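# Open printer door and remove build plate with part

## Task

Swing the 3-D printer's door fully open and make sure it stays open. Remove the build plate (the thin magnetic sheet sitting on the heated bed) with the printed part still attached, and set it down flat on the printer's supporting surface, away from both the printer and its door. At the end the printer must be in its original spot with its original heading, and nearby objects must be in their original places and orientations (a slight nudge that leaves an object close to where it was is acceptable). Nothing may rely on the robot holding it in place at the end. Release everything and move the grippers away once done.

## Robot and tools

Robot: two arms, left_arm and right_arm, each with a parallel gripper. The names are just labels, not image sides. All reported poses share one scene frame: origin on the table top midway between the arms, +x out across the table, +z up, and left_arm sits on the +y side. Each result has a state line `left_arm: …` | `right_arm: …` giving end_effector_position (metres) and end_effector_quat_wxyz. Reported hand positions can be somewhat wrong, worse when an arm reaches far. The gripper's fingers point along its own +z and close along its own y; the reported position is the point between the pads, roughly 1 cm short of the fingertips.

The row format (used by both motion tools): exactly 14 numbers, each in [-1, 1], always for both arms: dx, dy, dz, rx, ry, rz, opening for left_arm, then the same seven for right_arm. The first six of each arm are an offset, not a pose: they are expressed in that gripper's own axes and measured from the gripper's pose in the most recent result showing it (before any result in the scene shows it, or for the second and later calls in one reply, from where the arm is when the action begins). Scale: 1.0 equals 0.6 m of translation or 180 degrees of rotation; rx, ry, rz form a single rotation vector. Opening is absolute: +1 fully open (0.094 m), -1 closed. So all zeros for an arm means return to its reference pose, not stay still.

execute_actions: argument actions, a list with at most one item, or empty. Empty list = look only, returns current state. {"rows": [[14 numbers], ...], "steps": n} runs up to 15 control steps of 1/30 s (default 15); each row is one step, and the final row repeats if rows are fewer than steps. Every row is an offset from the same reference pose, not from the previous row. {"steps": n} alone (up to 300) is a wait counted from the previous result, including your reply time. Optional pictures (boolean) toggles camera images; they come by default. A refused call moves nothing.

move: target is one 14-number row as above; speed is the top path speed in m/s, 0.002 to 0.5, default 0.25 (turning capped at twice that in rad/s). Both grippers travel straight lines that finish together, lasting 0.5 to 10 s; longer paths are cut off at 10 s. Openings are sent at the start. Paths ignore obstacles and the other arm. Grippers lag and may overshoot speed, especially with a nearly straight arm. Faster contact hits harder, and aiming beyond a contact presses harder. The result adds a move: line with the ending (done, off_target, moving, held, fault), any limits (paced = the sent pose was clipped; held = a check blocked some steps, after which the arm may lurch fast), and each gripper's distance from its target. If only one arm is named, the other finished fine.

wait: seconds, 0 to 10; sends nothing new.
zoom_image: camera (cam_head_left, cam_head_right, cam_high, cam_low, cam_left_wrist, cam_right_wrist) and region [x0, y0, x1, y1] in pixels from the top-left, at most 504 by 504. Head, high and low images are 504x504; wrist images 616x616.
show_instructions: no arguments; shows the scene's reference pages (here printer card pages).
finished_scene: scene, the number of the current scene; ends and grades it, irreversible.

Control behaviour: each step the commanded pose is clipped to within 70 mm and 16 degrees of the measured pose, then reached by damped inverse kinematics, favouring position over orientation. Far targets need several actions; after an action an arm continues only to its last clipped pose. Arms tend to finish a centimetre or more low and can sag with repeated zero offsets; to hold an arm, send the correction back to its desired pose in the first call of a reply and zeros afterwards, raising the aim if it still sits low. A Hand target line shows where each gripper is being driven. pose unreachable means the clearance check altered or blocked that arm's command; HELD marks affected steps. Joint limits (rad): waist -2.880 to 2.880, shoulder 0 to 3.142, elbow 0 to 3.019, wrist pitch -1.693 to 1.571, wrist yaw -1.571 to 1.571, wrist roll -2.094 to 2.094; elbows never fully straighten.

Gripping: grip_measured is the measured opening on the command scale; the last Joint positions value per arm is the opening in metres. Readings may be off by about 1 mm per gripper. To hold something, command an opening below grip_measured: about 0.03 lower is firm, less is lighter. Pads push about 50 to 62 N, less on thin parts under about 2 mm (like the build plate), with a short stronger spike on first contact.

Motor heat: carrying loads heats motors; MOTOR HOT appears from 85 °C, and at 100 °C the arm drops everything and falls (OVER-TEMPERATURE FAULT). A FAULT line can cut short waits or moves.

Avoid: arms colliding or pressing each other, knocking or dropping anything off the table, slamming the door, hard pushes, dropping or slipping the plate, and moving the printer. Random brief tugs on a held part or pushes on loose items may occur. The simulation keeps running while you think. Finish by opening the gripper and withdrawing.

Each tool is called after "Emit:" as a command line: name --argument value for each argument, lists and objects as JSON in quotes; but a table of rows of numbers goes row by row, as --pt "numbers of a row", without its own name.

Reference images:

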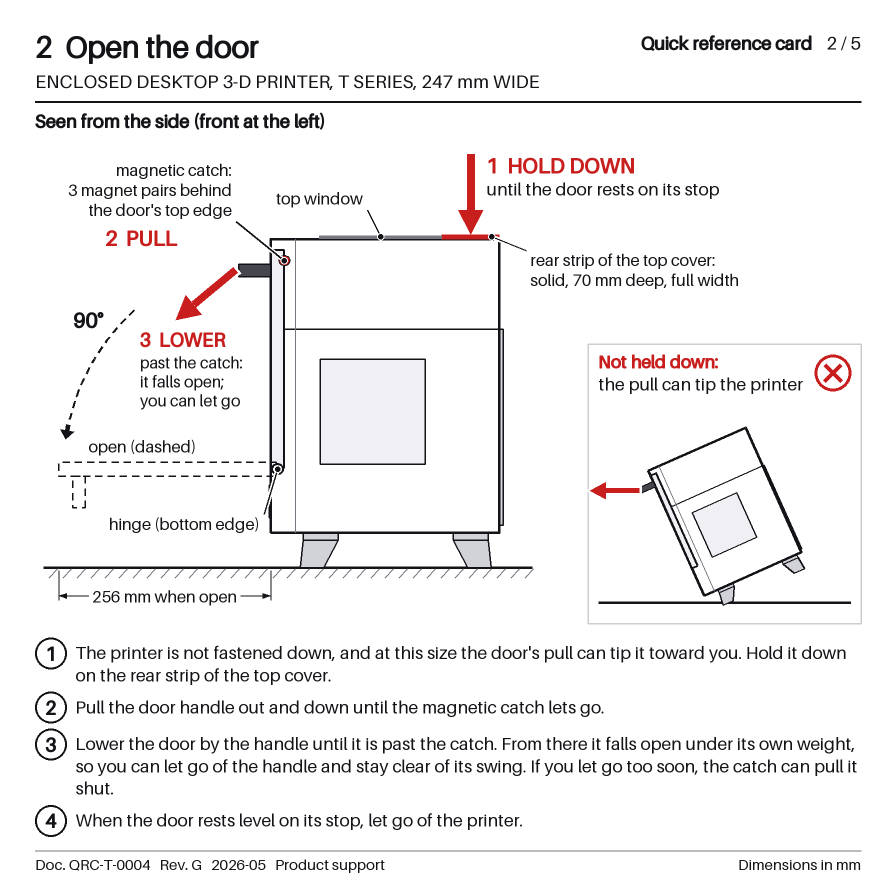

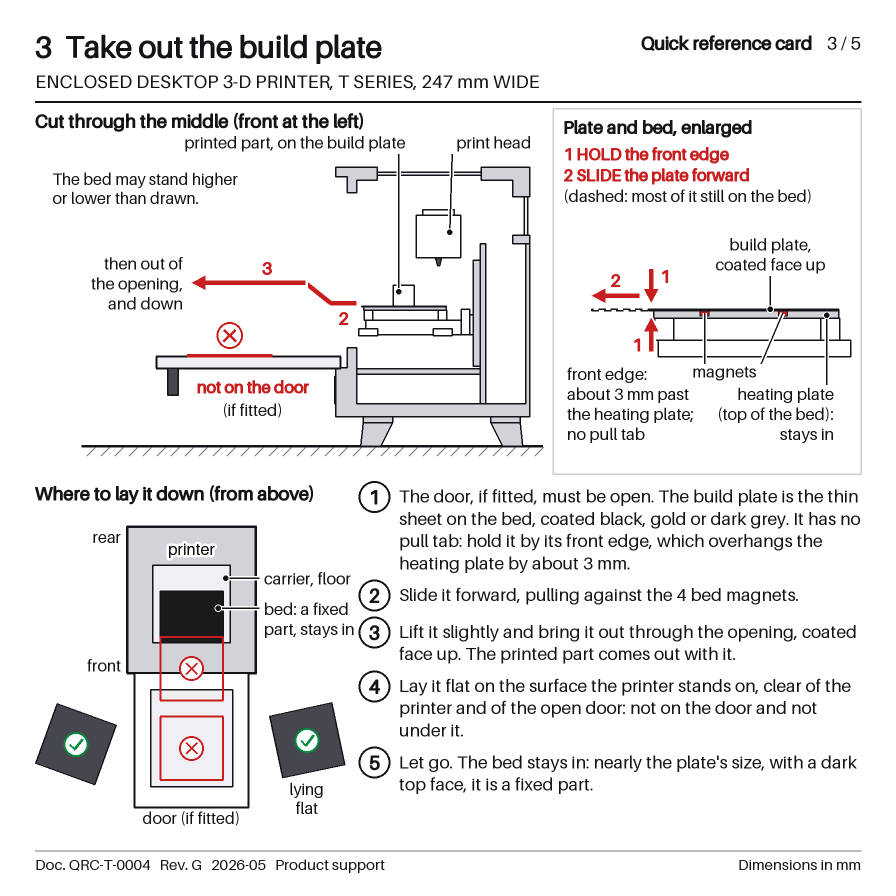

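## Session

Emit:
execute_actions --actions '[]'

Scene clock: 0.00 s of 4500.00 s.
left_arm: end_effector_position=(+0.5135, +0.2984, +0.5106) grip_measured=+1.000 end_effector_quat_wxyz=(+0.720, -0.000, +0.694, +0.002) | right_arm: end_effector_position=(+0.5193, -0.2987, +0.5056) grip_measured=+1.000 end_effector_quat_wxyz=(+0.717, +0.002, +0.697, -0.002)
Joint positions: left_arm=[-0.005  1.032  1.061  0.008 -0.009  0.004  0.094] | right_arm=[ 0.008  1.048  1.064  0.011  0.013 -0.001  0.094]
Joint velocities: left_arm=[-0.005  0.005 -0.002  0.007 -0.022  0.037  0.   ] | right_arm=[-0.015  0.005  0.007 -0.002  0.007  0.007  0.   ]
Hand target (left_arm): +0.512, +0.298, +0.532; +0.733, -0.000, +0.680, +0.002
Hand target (right_arm): +0.519, -0.299, +0.523; +0.727, +0.002, +0.687, -0.002

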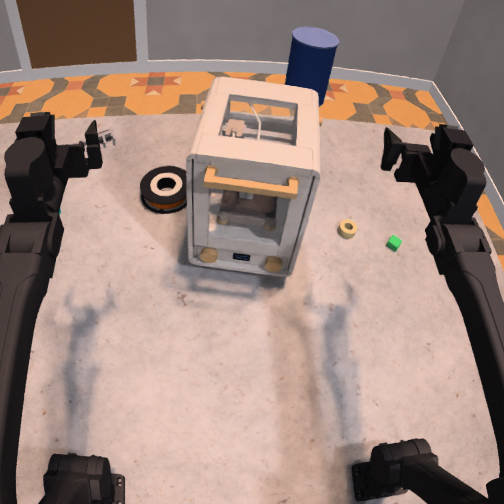

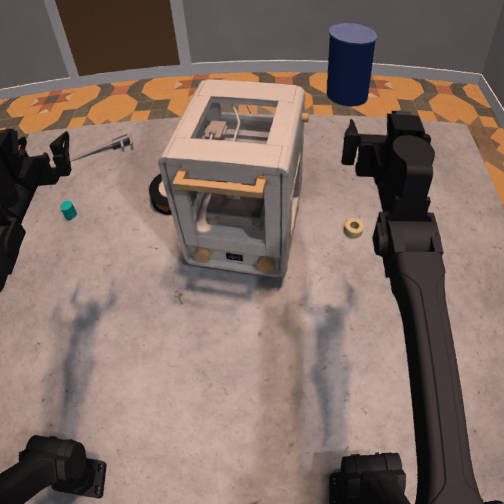

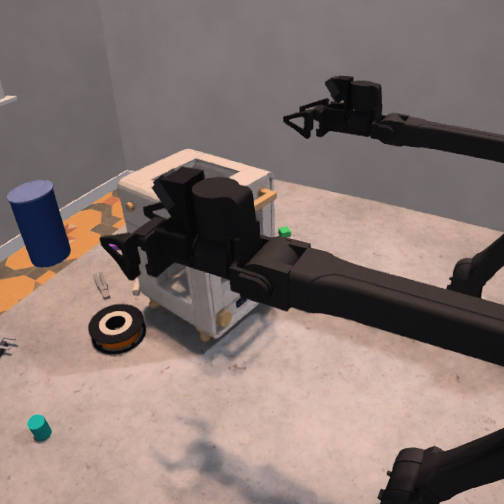

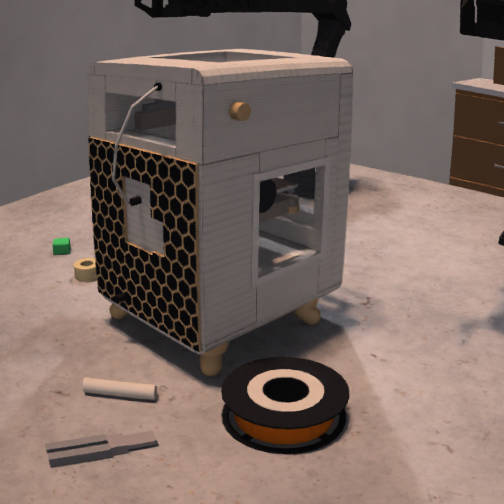

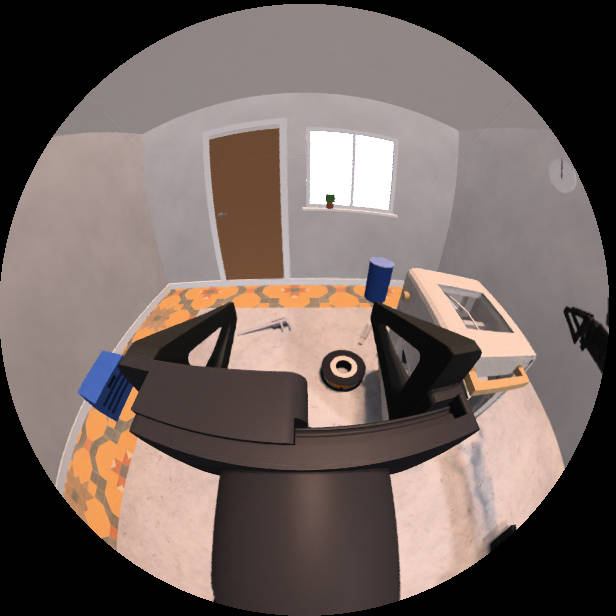

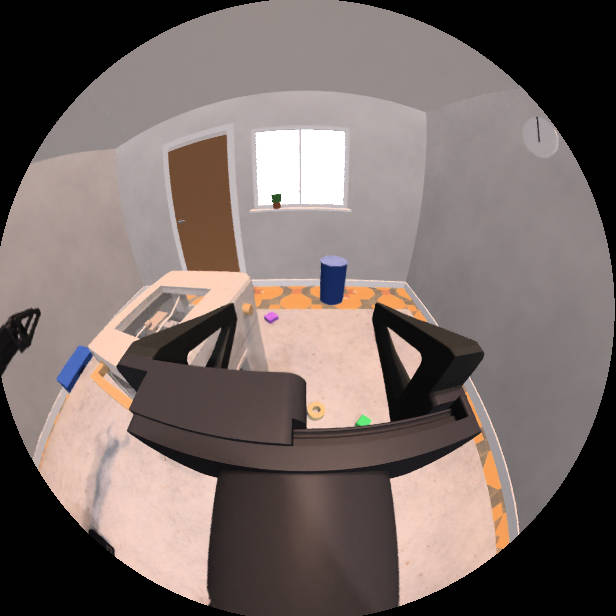

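Emit:
move --target '[0.23,-0.42,-0.3,0,0,0.5,1, 0,0.42,0.33,0,0.3,0,-1]'

Scene clock: 4.23 s of 4500.00 s.
left_arm: end_effector_position=(+0.3376, +0.0521, +0.3660) grip_measured=+1.000 end_effector_quat_wxyz=(+0.508, +0.488, +0.507, +0.497) | right_arm: end_effector_position=(+0.7142, -0.0516, +0.4821) grip_measured=-0.978 end_effector_quat_wxyz=(+0.398, -0.015, +0.917, +0.015)
Joint positions: left_arm=[-0.983  0.964  0.652  0.331 -0.991  1.558  0.094] | right_arm=[ 0.39   2.181  2.893 -1.491  0.243  0.256  0.001]
Joint velocities: left_arm=[-0.005 -0.015  0.007  0.002 -0.022  0.066  0.   ] | right_arm=[ 0.005  0.005  0.007  0.002 -0.051  0.007  0.   ]
Hand target (left_arm): +0.337, +0.049, +0.369; +0.511, +0.487, +0.503, +0.499
Hand target (right_arm): +0.714, -0.046, +0.501; +0.422, -0.010, +0.906, +0.030
Off the commanded pose (left_arm): 0.006 m, 2 deg.
Off the commanded pose (right_arm): 0.030 m, 10 deg.
elbow stopped short (right arm): the move would have taken joint 3 (elbow) straighter than the controller allows; a more bent joint 3 avoids this.
move: off_target (right_arm)

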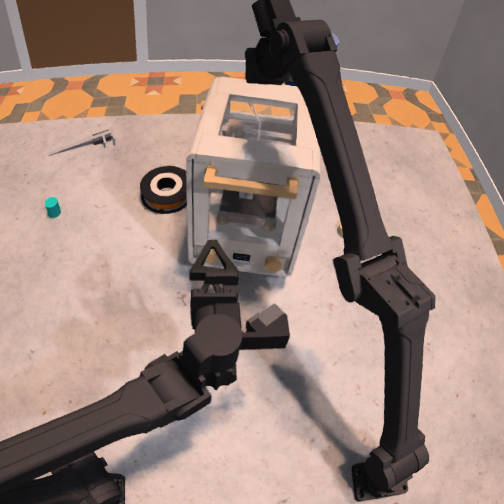

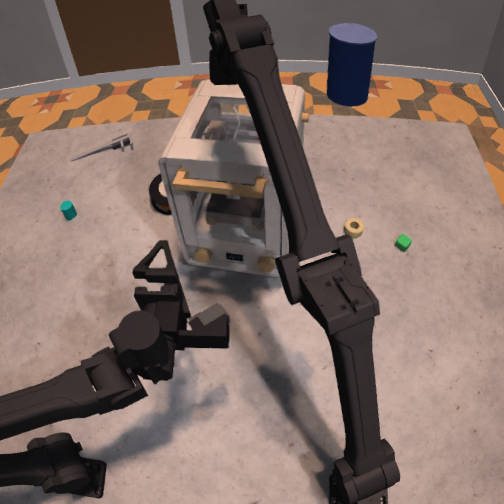

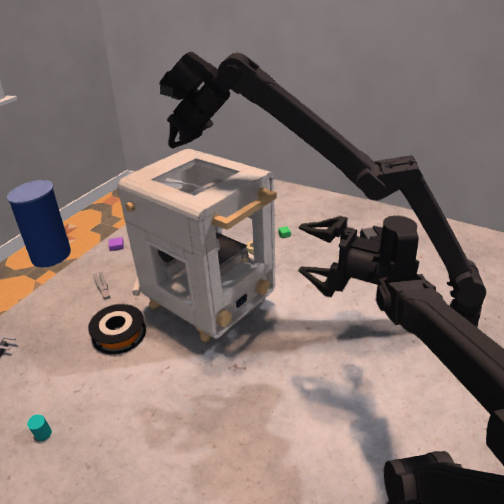

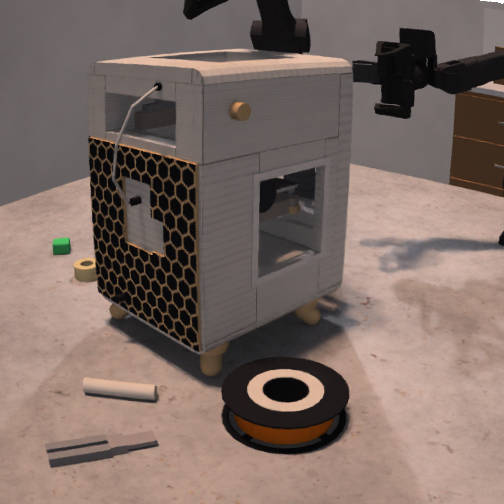

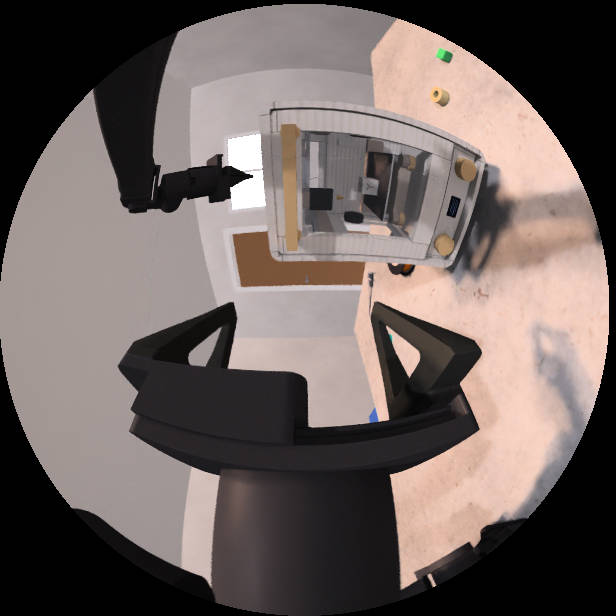

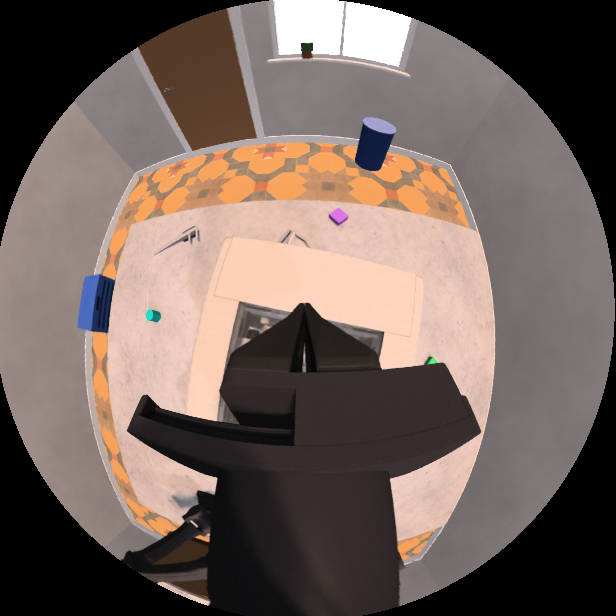

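Emit:
move --target '[-0.08,0.015,0.17,0,0,0,1, 0,0,0.15,0,0,0,-1]' --speed 0.1

Scene clock: 6.20 s of 4500.00 s.
left_arm: end_effector_position=(+0.4287, +0.0077, +0.3461) grip_measured=+1.000 end_effector_quat_wxyz=(+0.486, +0.514, +0.501, +0.499) | right_arm: end_effector_position=(+0.7630, -0.0429, +0.4282) grip_measured=-0.978 end_effector_quat_wxyz=(+0.401, -0.017, +0.916, +0.019)
Joint positions: left_arm=[-0.849  1.249  0.827  0.376 -0.848  1.562  0.094] | right_arm=[ 0.373  2.281  2.903 -1.391  0.225  0.241  0.001]
Joint velocities: left_arm=[-0.015 -0.005 -0.007  0.012  0.022  0.051  0.   ] | right_arm=[-0.015 -0.005  0.002 -0.017 -0.022 -0.007  0.001]
Hand target (left_arm): +0.438, +0.005, +0.376; +0.508, +0.488, +0.505, +0.499
Hand target (right_arm): +0.777, -0.048, +0.419; +0.407, -0.016, +0.913, +0.017
Off the commanded pose (left_arm): 0.033 m, 4 deg.
Off the commanded pose (right_arm): 0.019 m, 1 deg.
elbow stopped short (right arm): the move would have taken joint 3 (elbow) straighter than the controller allows; a more bent joint 3 avoids this.
move: off_target (left_arm, right_arm)

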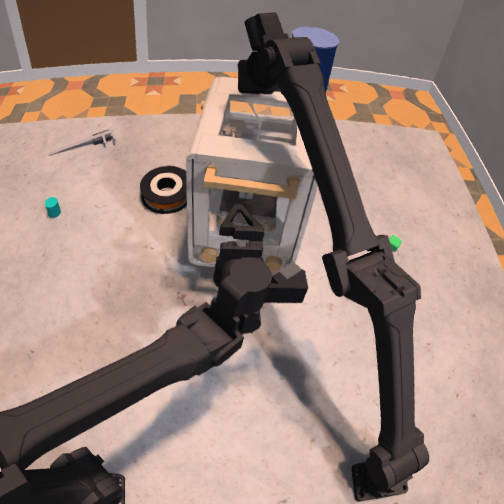

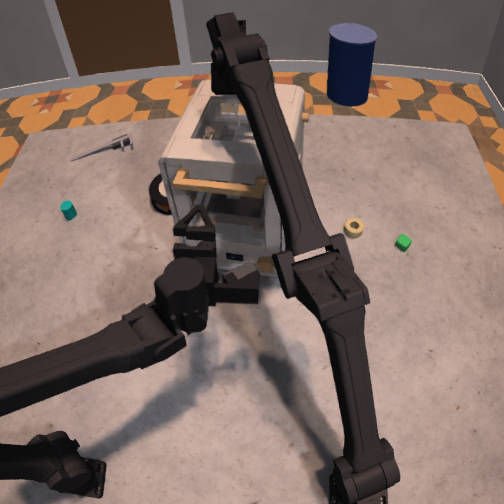

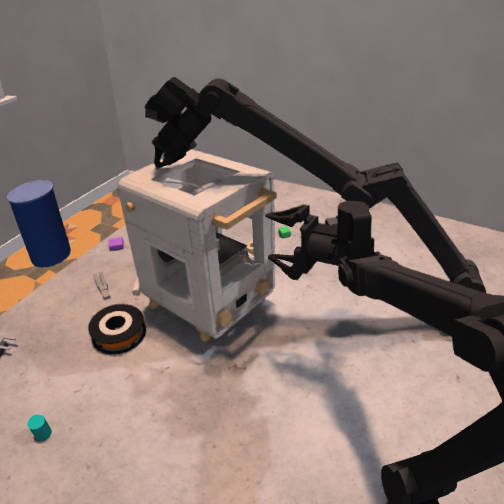

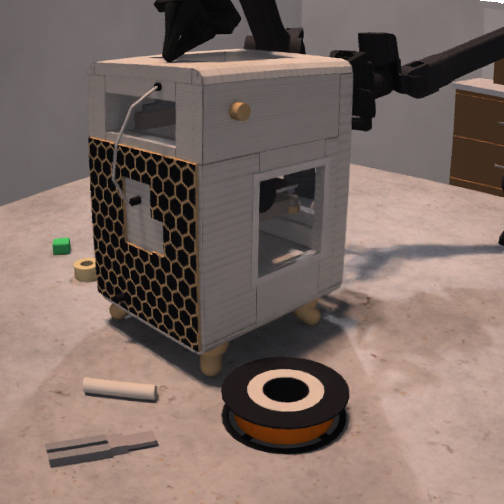

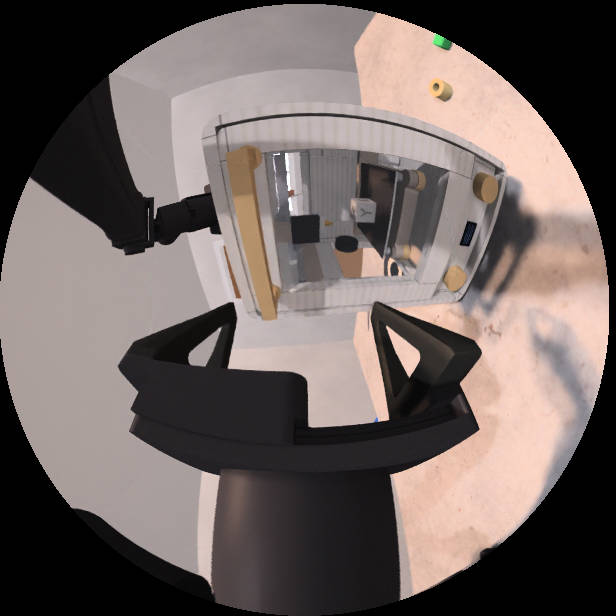

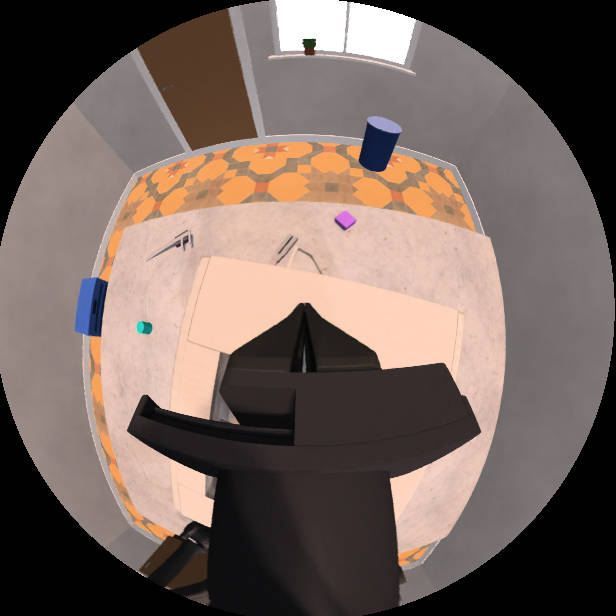

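Emit:
move --target '[-0.05,0.1,0.09,0,0,0,1, 0.05,0,0.045,0,0,0,-1]' --speed 0.08

Scene clock: 8.27 s of 4500.00 s.
left_arm: end_effector_position=(+0.4728, -0.0223, +0.3807) grip_measured=+1.000 end_effector_quat_wxyz=(+0.479, +0.526, +0.499, +0.496) | right_arm: end_effector_position=(+0.7594, -0.0443, +0.4278) grip_measured=-0.978 end_effector_quat_wxyz=(+0.431, -0.012, +0.902, +0.030)
Joint positions: left_arm=[-0.816  1.345  1.026  0.245 -0.805  1.562  0.094] | right_arm=[ 0.373  2.082  2.502 -1.118  0.225  0.241  0.001]
Joint velocities: left_arm=[-0.024 -0.005 -0.002 -0.017  0.022  0.022  0.   ] | right_arm=[-0.015  0.005 -0.012  0.002 -0.037 -0.007 -0.   ]
Hand target (left_arm): +0.483, -0.024, +0.403; +0.486, +0.514, +0.500, +0.499
Hand target (right_arm): +0.762, -0.042, +0.389; +0.401, -0.017, +0.916, +0.019
Off the commanded pose (left_arm): 0.026 m, 2 deg.
Off the commanded pose (right_arm): 0.040 m, 4 deg.
move: off_target (left_arm, right_arm)

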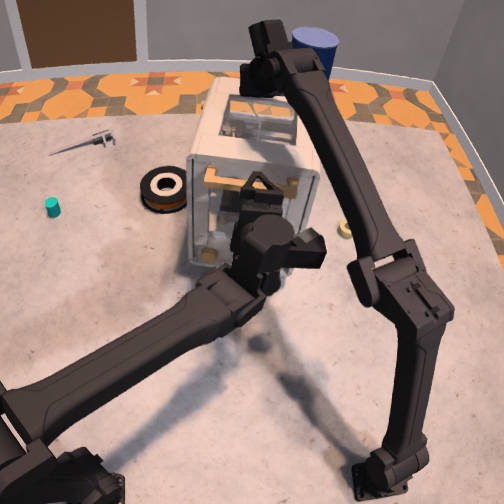

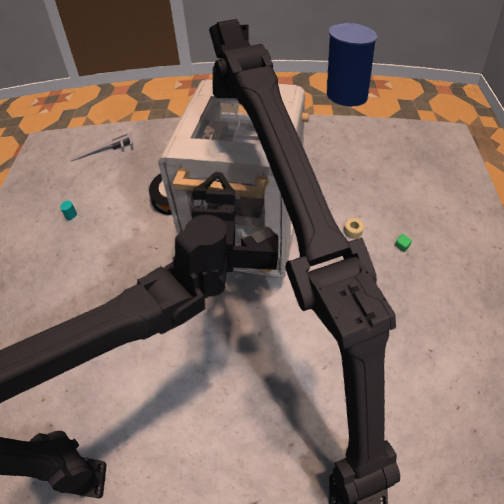

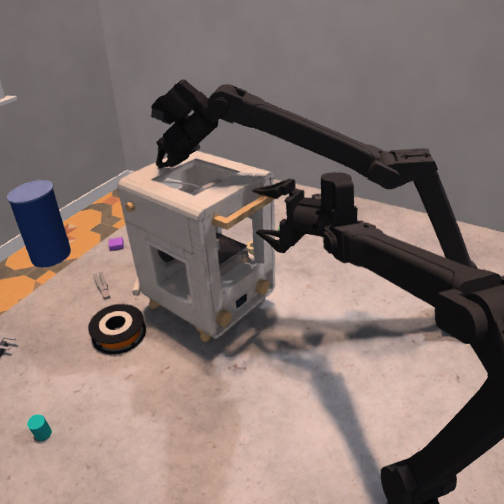

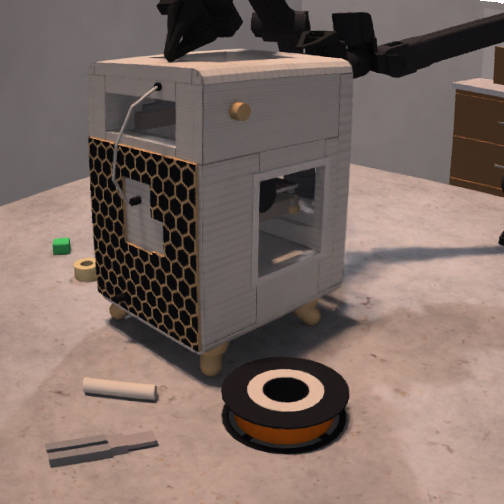

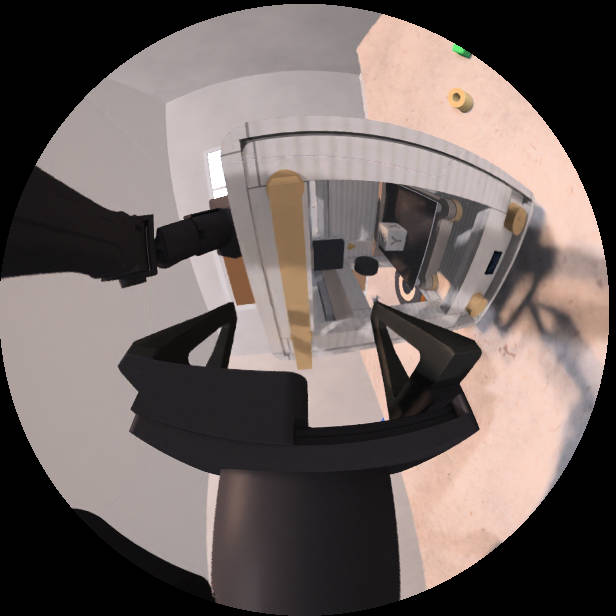

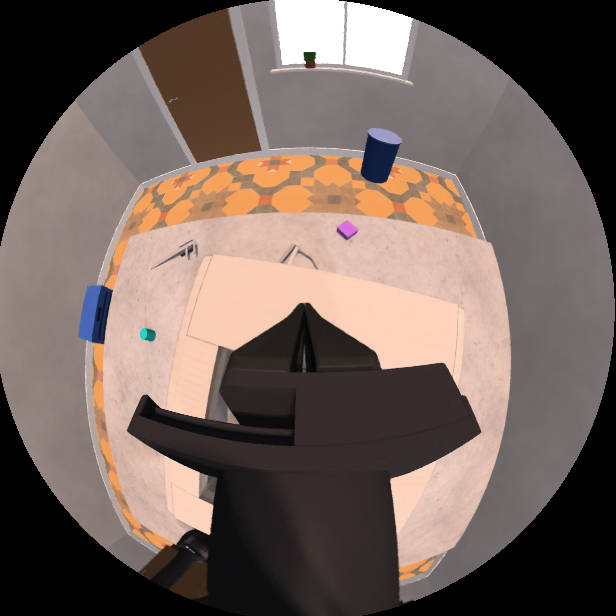

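Centred. Advance a bit more with half-closed fingers.

Emit:
move --target '[0,0.04,0.07,0,0,0,0.2, 0.05,0,0.045,0,0,0,-1]' --speed 0.06

Emit:
move --target '[0,0.035,0.01,0,0,0,-1, 0.05,0,0.045,0,0,0,-1]' --speed 0.06

Scene clock: 10.00 s of 4500.00 s.
left_arm: end_effector_position=(+0.5042, -0.0214, +0.3814) grip_measured=+0.202 end_effector_quat_wxyz=(+0.472, +0.536, +0.498, +0.492) | right_arm: end_effector_position=(+0.7583, -0.0447, +0.4285) grip_measured=-0.978 end_effector_quat_wxyz=(+0.461, -0.008, +0.886, +0.041)
Joint positions: left_arm=[-0.763  1.395  1.091  0.209 -0.745  1.562  0.056] | right_arm=[ 0.373  2.004  2.336 -0.959  0.225  0.241  0.001]
Joint velocities: left_arm=[ 0.005  0.005 -0.017 -0.007 -0.051  0.007 -0.   ] | right_arm=[-0.005 -0.005  0.002  0.017  0.007 -0.007  0.   ]
Hand target (left_arm): +0.515, -0.023, +0.402; +0.479, +0.526, +0.498, +0.497
Hand target (right_arm): +0.761, -0.042, +0.389; +0.431, -0.012, +0.902, +0.030
Off the commanded pose (left_arm): 0.024 m, 1 deg.
Off the commanded pose (right_arm): 0.041 m, 4 deg.
move: off_target (left_arm, right_arm)

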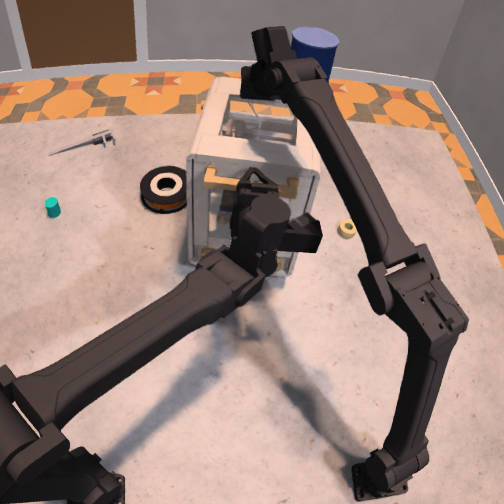

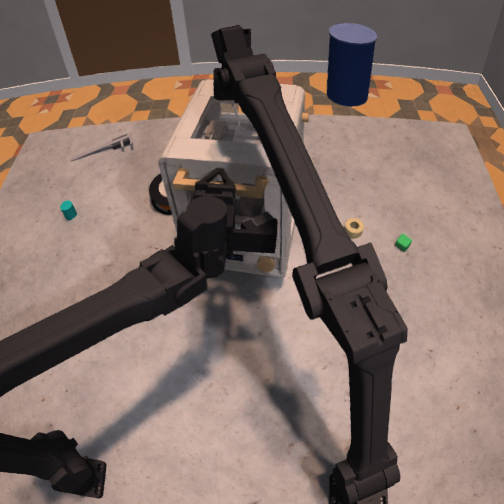

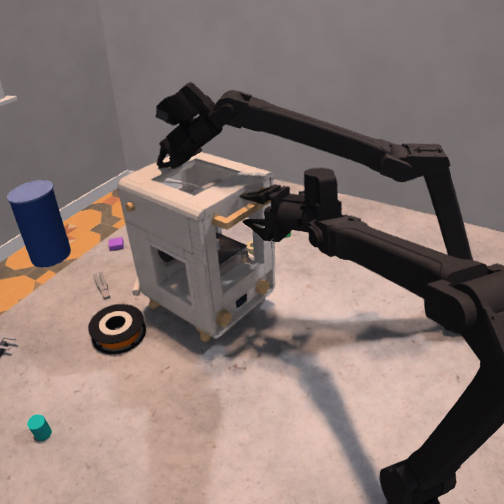

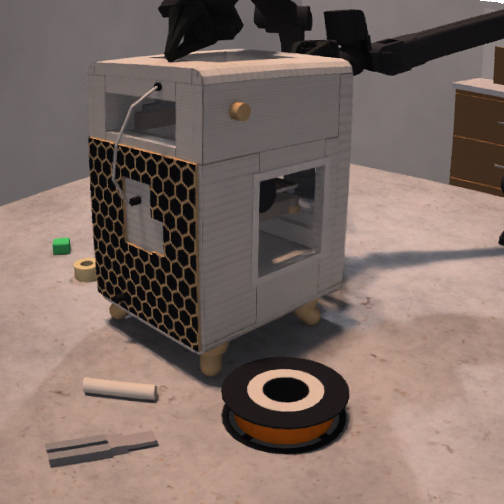

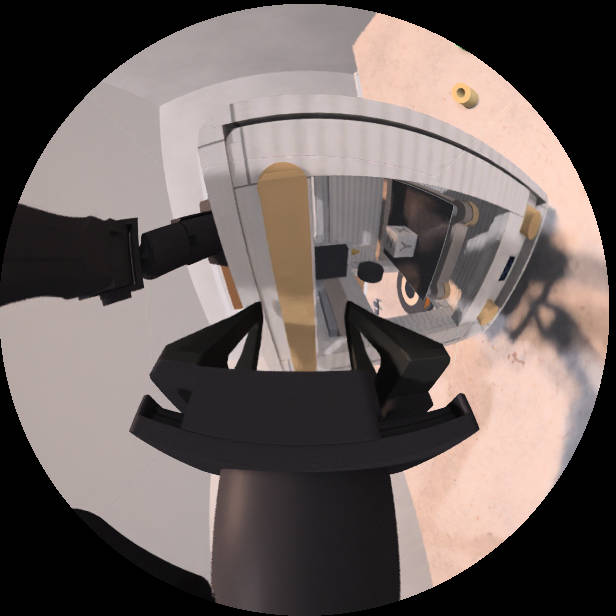

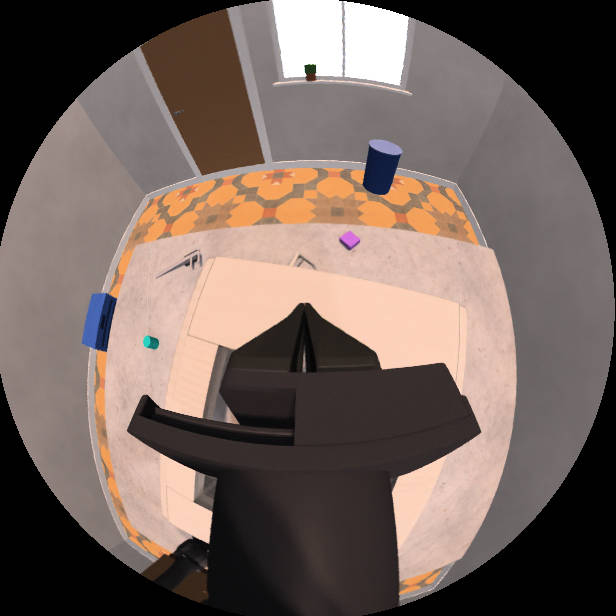

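Scene clock: 10.90 s of 4500.00 s.
left_arm: end_effector_position=(+0.5043, -0.0220, +0.3829) grip_measured=-0.675 end_effector_quat_wxyz=(+0.482, +0.528, +0.511, +0.478) | right_arm: end_effector_position=(+0.7580, -0.0450, +0.4288) grip_measured=-0.978 end_effector_quat_wxyz=(+0.487, -0.003, +0.872, +0.051)
Joint positions: left_arm=[-0.762  1.393  1.099  0.187 -0.74   1.512  0.015] | right_arm=[ 0.373  1.954  2.223 -0.833  0.225  0.241  0.001]
Joint velocities: left_arm=[-0.005 -0.005 -0.007  0.007 -0.022  0.007 -0.   ] | right_arm=[ 0.005 -0.015 -0.022  0.012 -0.022  0.007  0.   ]
Hand target (left_arm): +0.511, -0.022, +0.402; +0.473, +0.535, +0.498, +0.492
Hand target (right_arm): +0.762, -0.042, +0.389; +0.461, -0.008, +0.886, +0.041
Off the commanded pose (left_arm): 0.020 m, 3 deg.
Off the commanded pose (right_arm): 0.041 m, 4 deg.
move: off_target (left_arm, right_arm)

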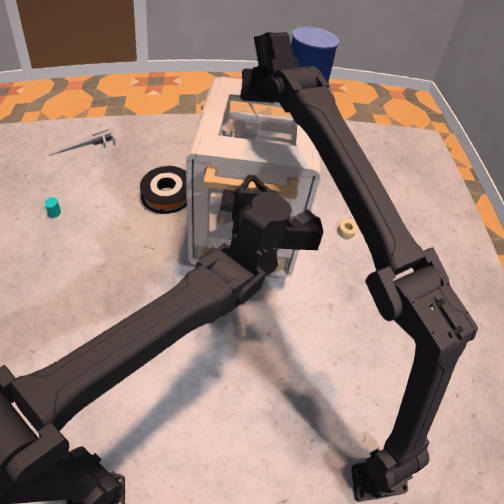

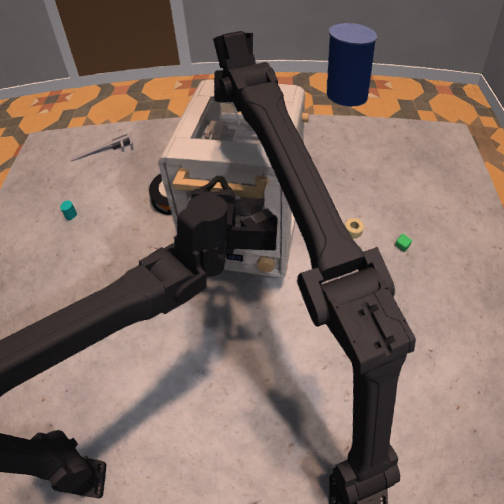

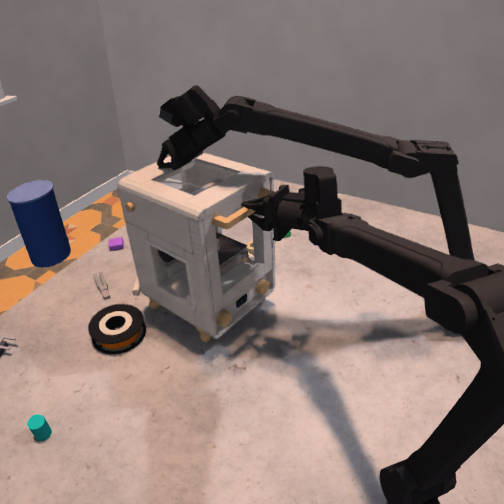

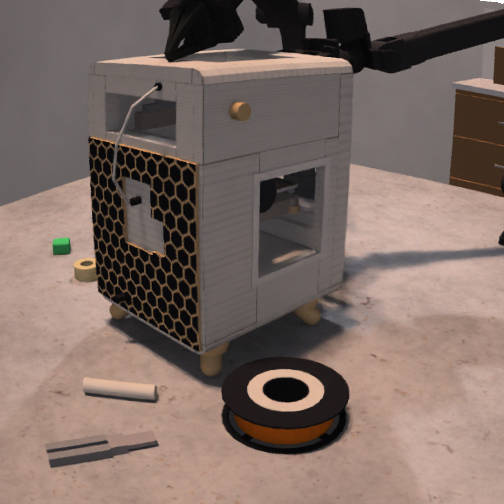

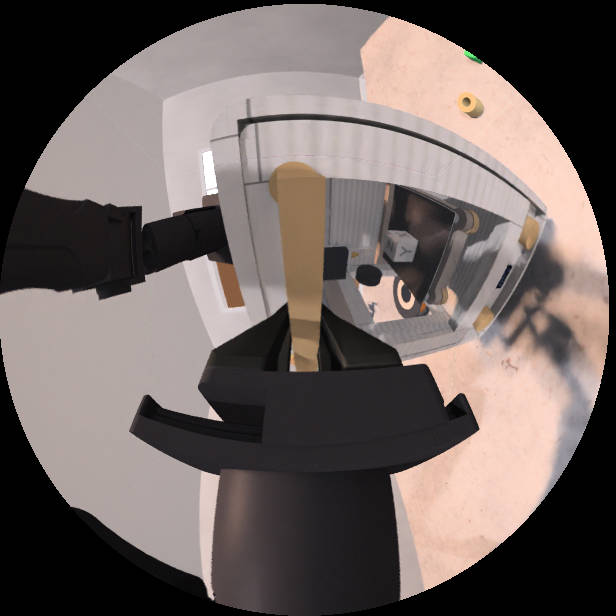

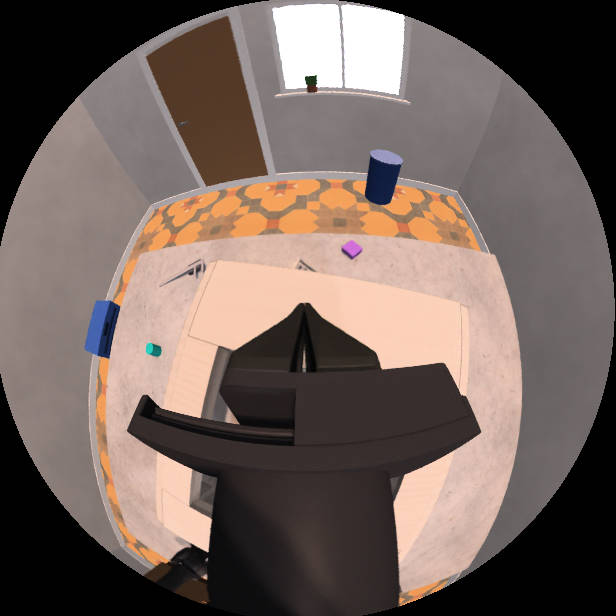

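Emit:
move --target '[0,-0.03,-0.17,-0.14,0,0,-0.72, 0.055,0,0.035,0,0.04,0,-1]' --speed 0.06

Scene clock: 15.43 s of 4500.00 s.
left_arm: end_effector_position=(+0.4234, -0.0036, +0.3571) grip_measured=-0.683 end_effector_quat_wxyz=(+0.585, +0.399, +0.435, +0.556) | right_arm: end_effector_position=(+0.7362, -0.0438, +0.4577) grip_measured=-0.978 end_effector_quat_wxyz=(+0.480, -0.009, +0.875, +0.067)
Joint positions: left_arm=[-0.867  1.442  0.753  1.153 -0.83   1.857  0.015] | right_arm=[ 0.378  1.915  2.248 -0.904  0.195  0.251  0.001]
Joint velocities: left_arm=[-0.005 -0.005  0.017  0.027 -0.081 -0.037  0.001] | right_arm=[ 0.005 -0.005 -0.012 -0.002 -0.007 -0.007 -0.   ]
Hand target (left_arm): +0.402, -0.017, +0.372; +0.585, +0.411, +0.402, +0.572
Hand target (right_arm): +0.754, -0.043, +0.390; +0.432, -0.007, +0.901, +0.050
Off the commanded pose (left_arm): 0.032 m, 5 deg.
Off the commanded pose (right_arm): 0.072 m, 7 deg.
move: off_target (left_arm, right_arm)

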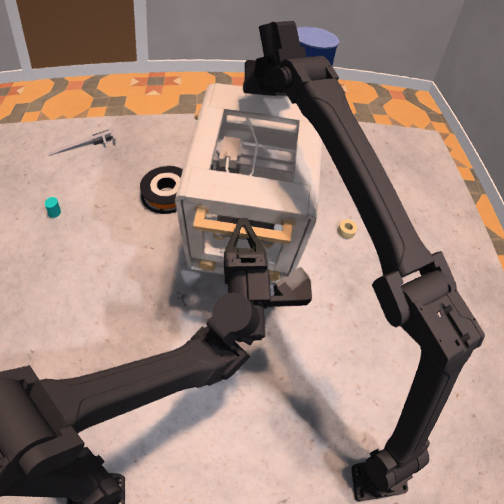

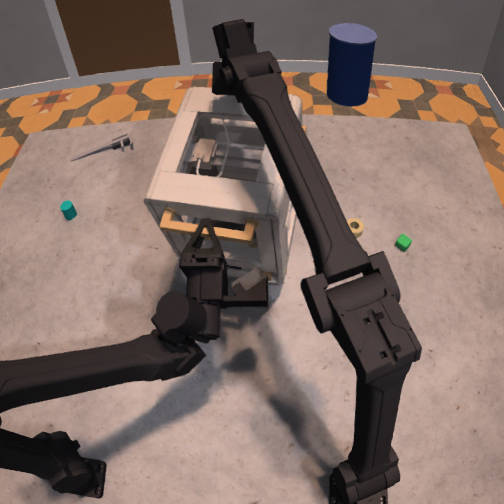

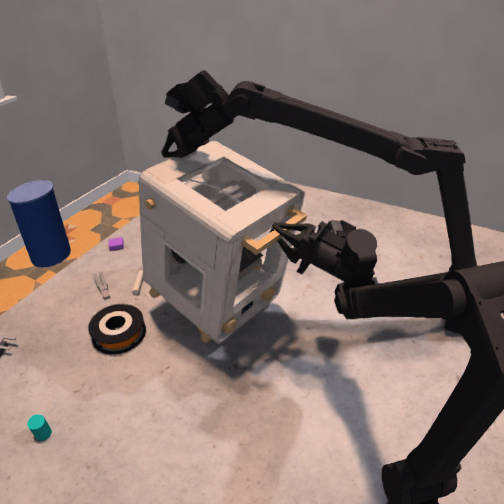

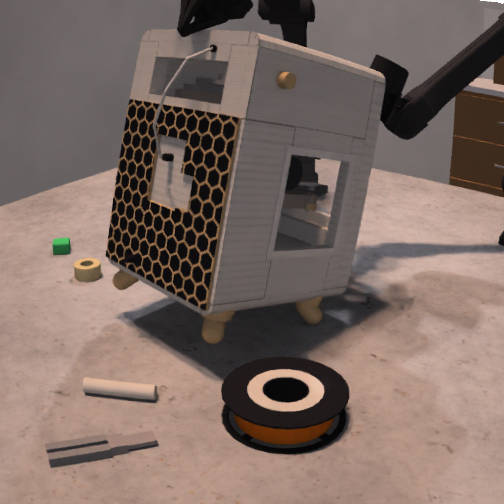

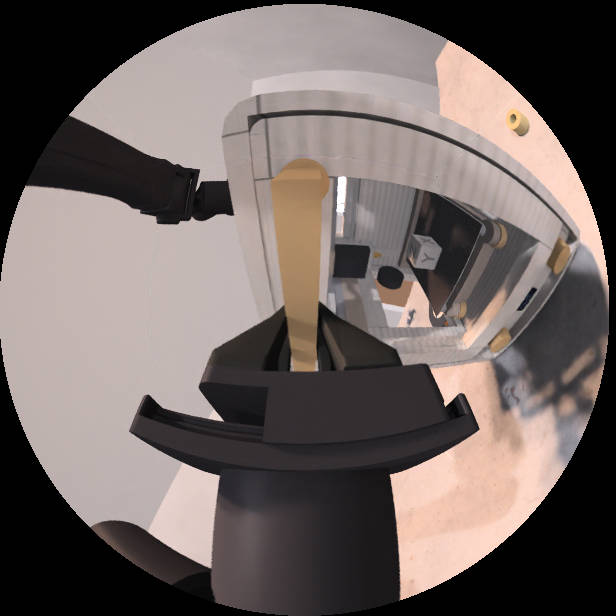

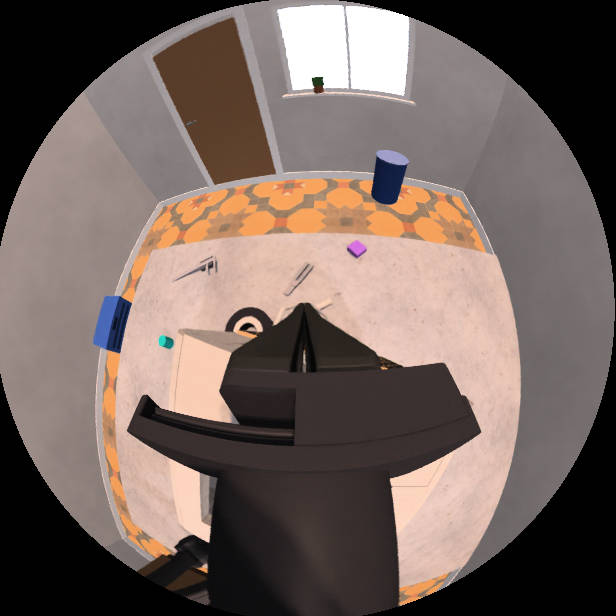

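Emit:
move --target '[-0.03,0.013,0.155,0.14,0,0,-0.72, 0.03,0,0.03,0,0,0,-1]' --speed 0.05

Scene clock: 20.63 s of 4500.00 s.
left_arm: end_effector_position=(+0.5003, -0.0178, +0.3821) grip_measured=-0.671 end_effector_quat_wxyz=(+0.471, +0.529, +0.531, +0.465) | right_arm: end_effector_position=(+0.7403, -0.0422, +0.4368) grip_measured=-0.978 end_effector_quat_wxyz=(+0.479, -0.009, +0.875, +0.066)
Joint positions: left_arm=[-0.765  1.377  1.115  0.091 -0.753  1.444  0.015] | right_arm=[ 0.378  1.91   2.185 -0.85   0.195  0.251  0.001]
Joint velocities: left_arm=[-0.005 -0.005 -0.012 -0.012 -0.037  0.007  0.001] | right_arm=[ 0.005 -0.005 -0.007  0.012  0.081  0.007 -0.   ]
Hand target (left_arm): +0.509, -0.021, +0.395; +0.484, +0.517, +0.542, +0.452
Hand target (right_arm): +0.741, -0.041, +0.433; +0.480, -0.009, +0.875, +0.067
Off the commanded pose (left_arm): 0.015 m, 3 deg.
Off the commanded pose (right_arm): 0.004 m, 0 deg.
move: off_target (left_arm)

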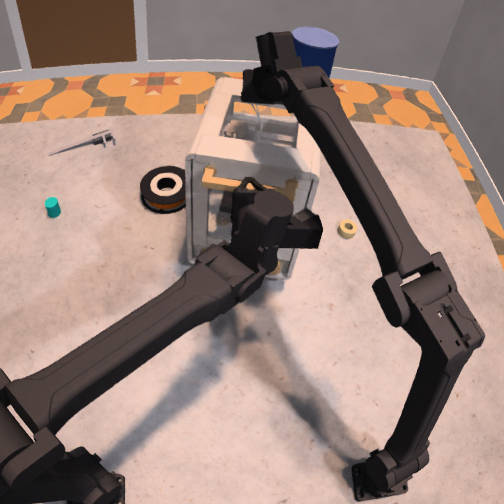

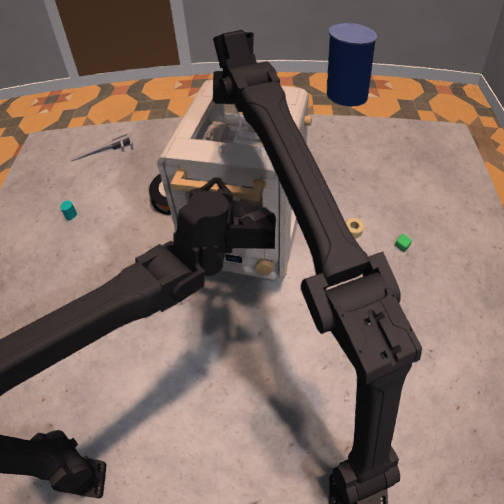

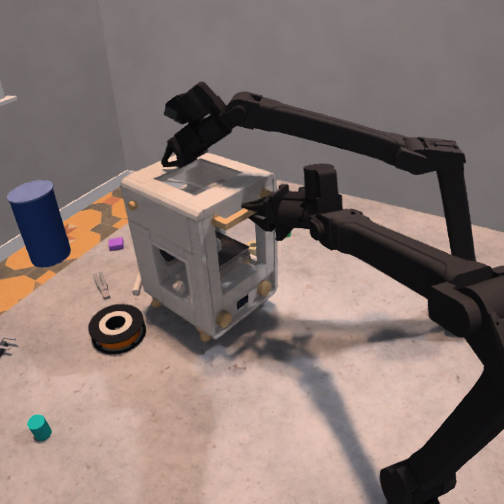

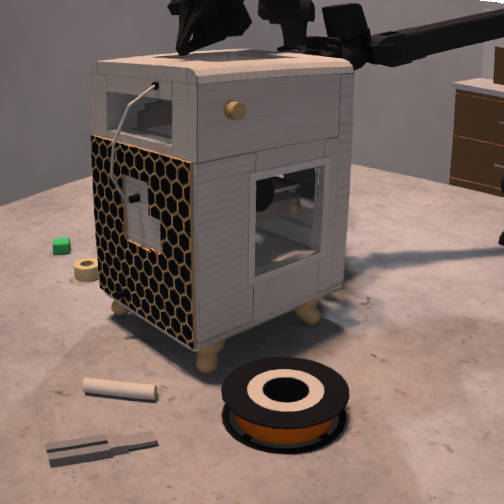

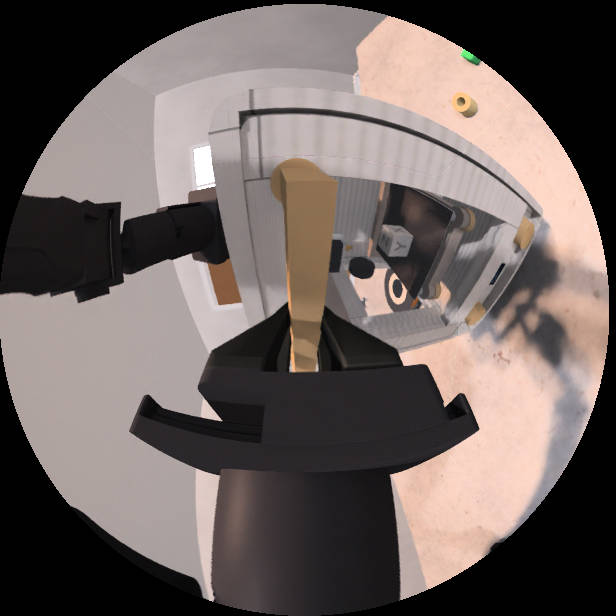

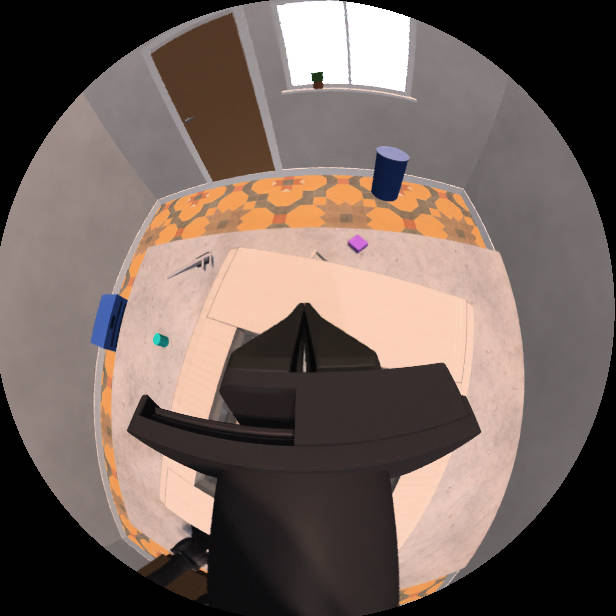

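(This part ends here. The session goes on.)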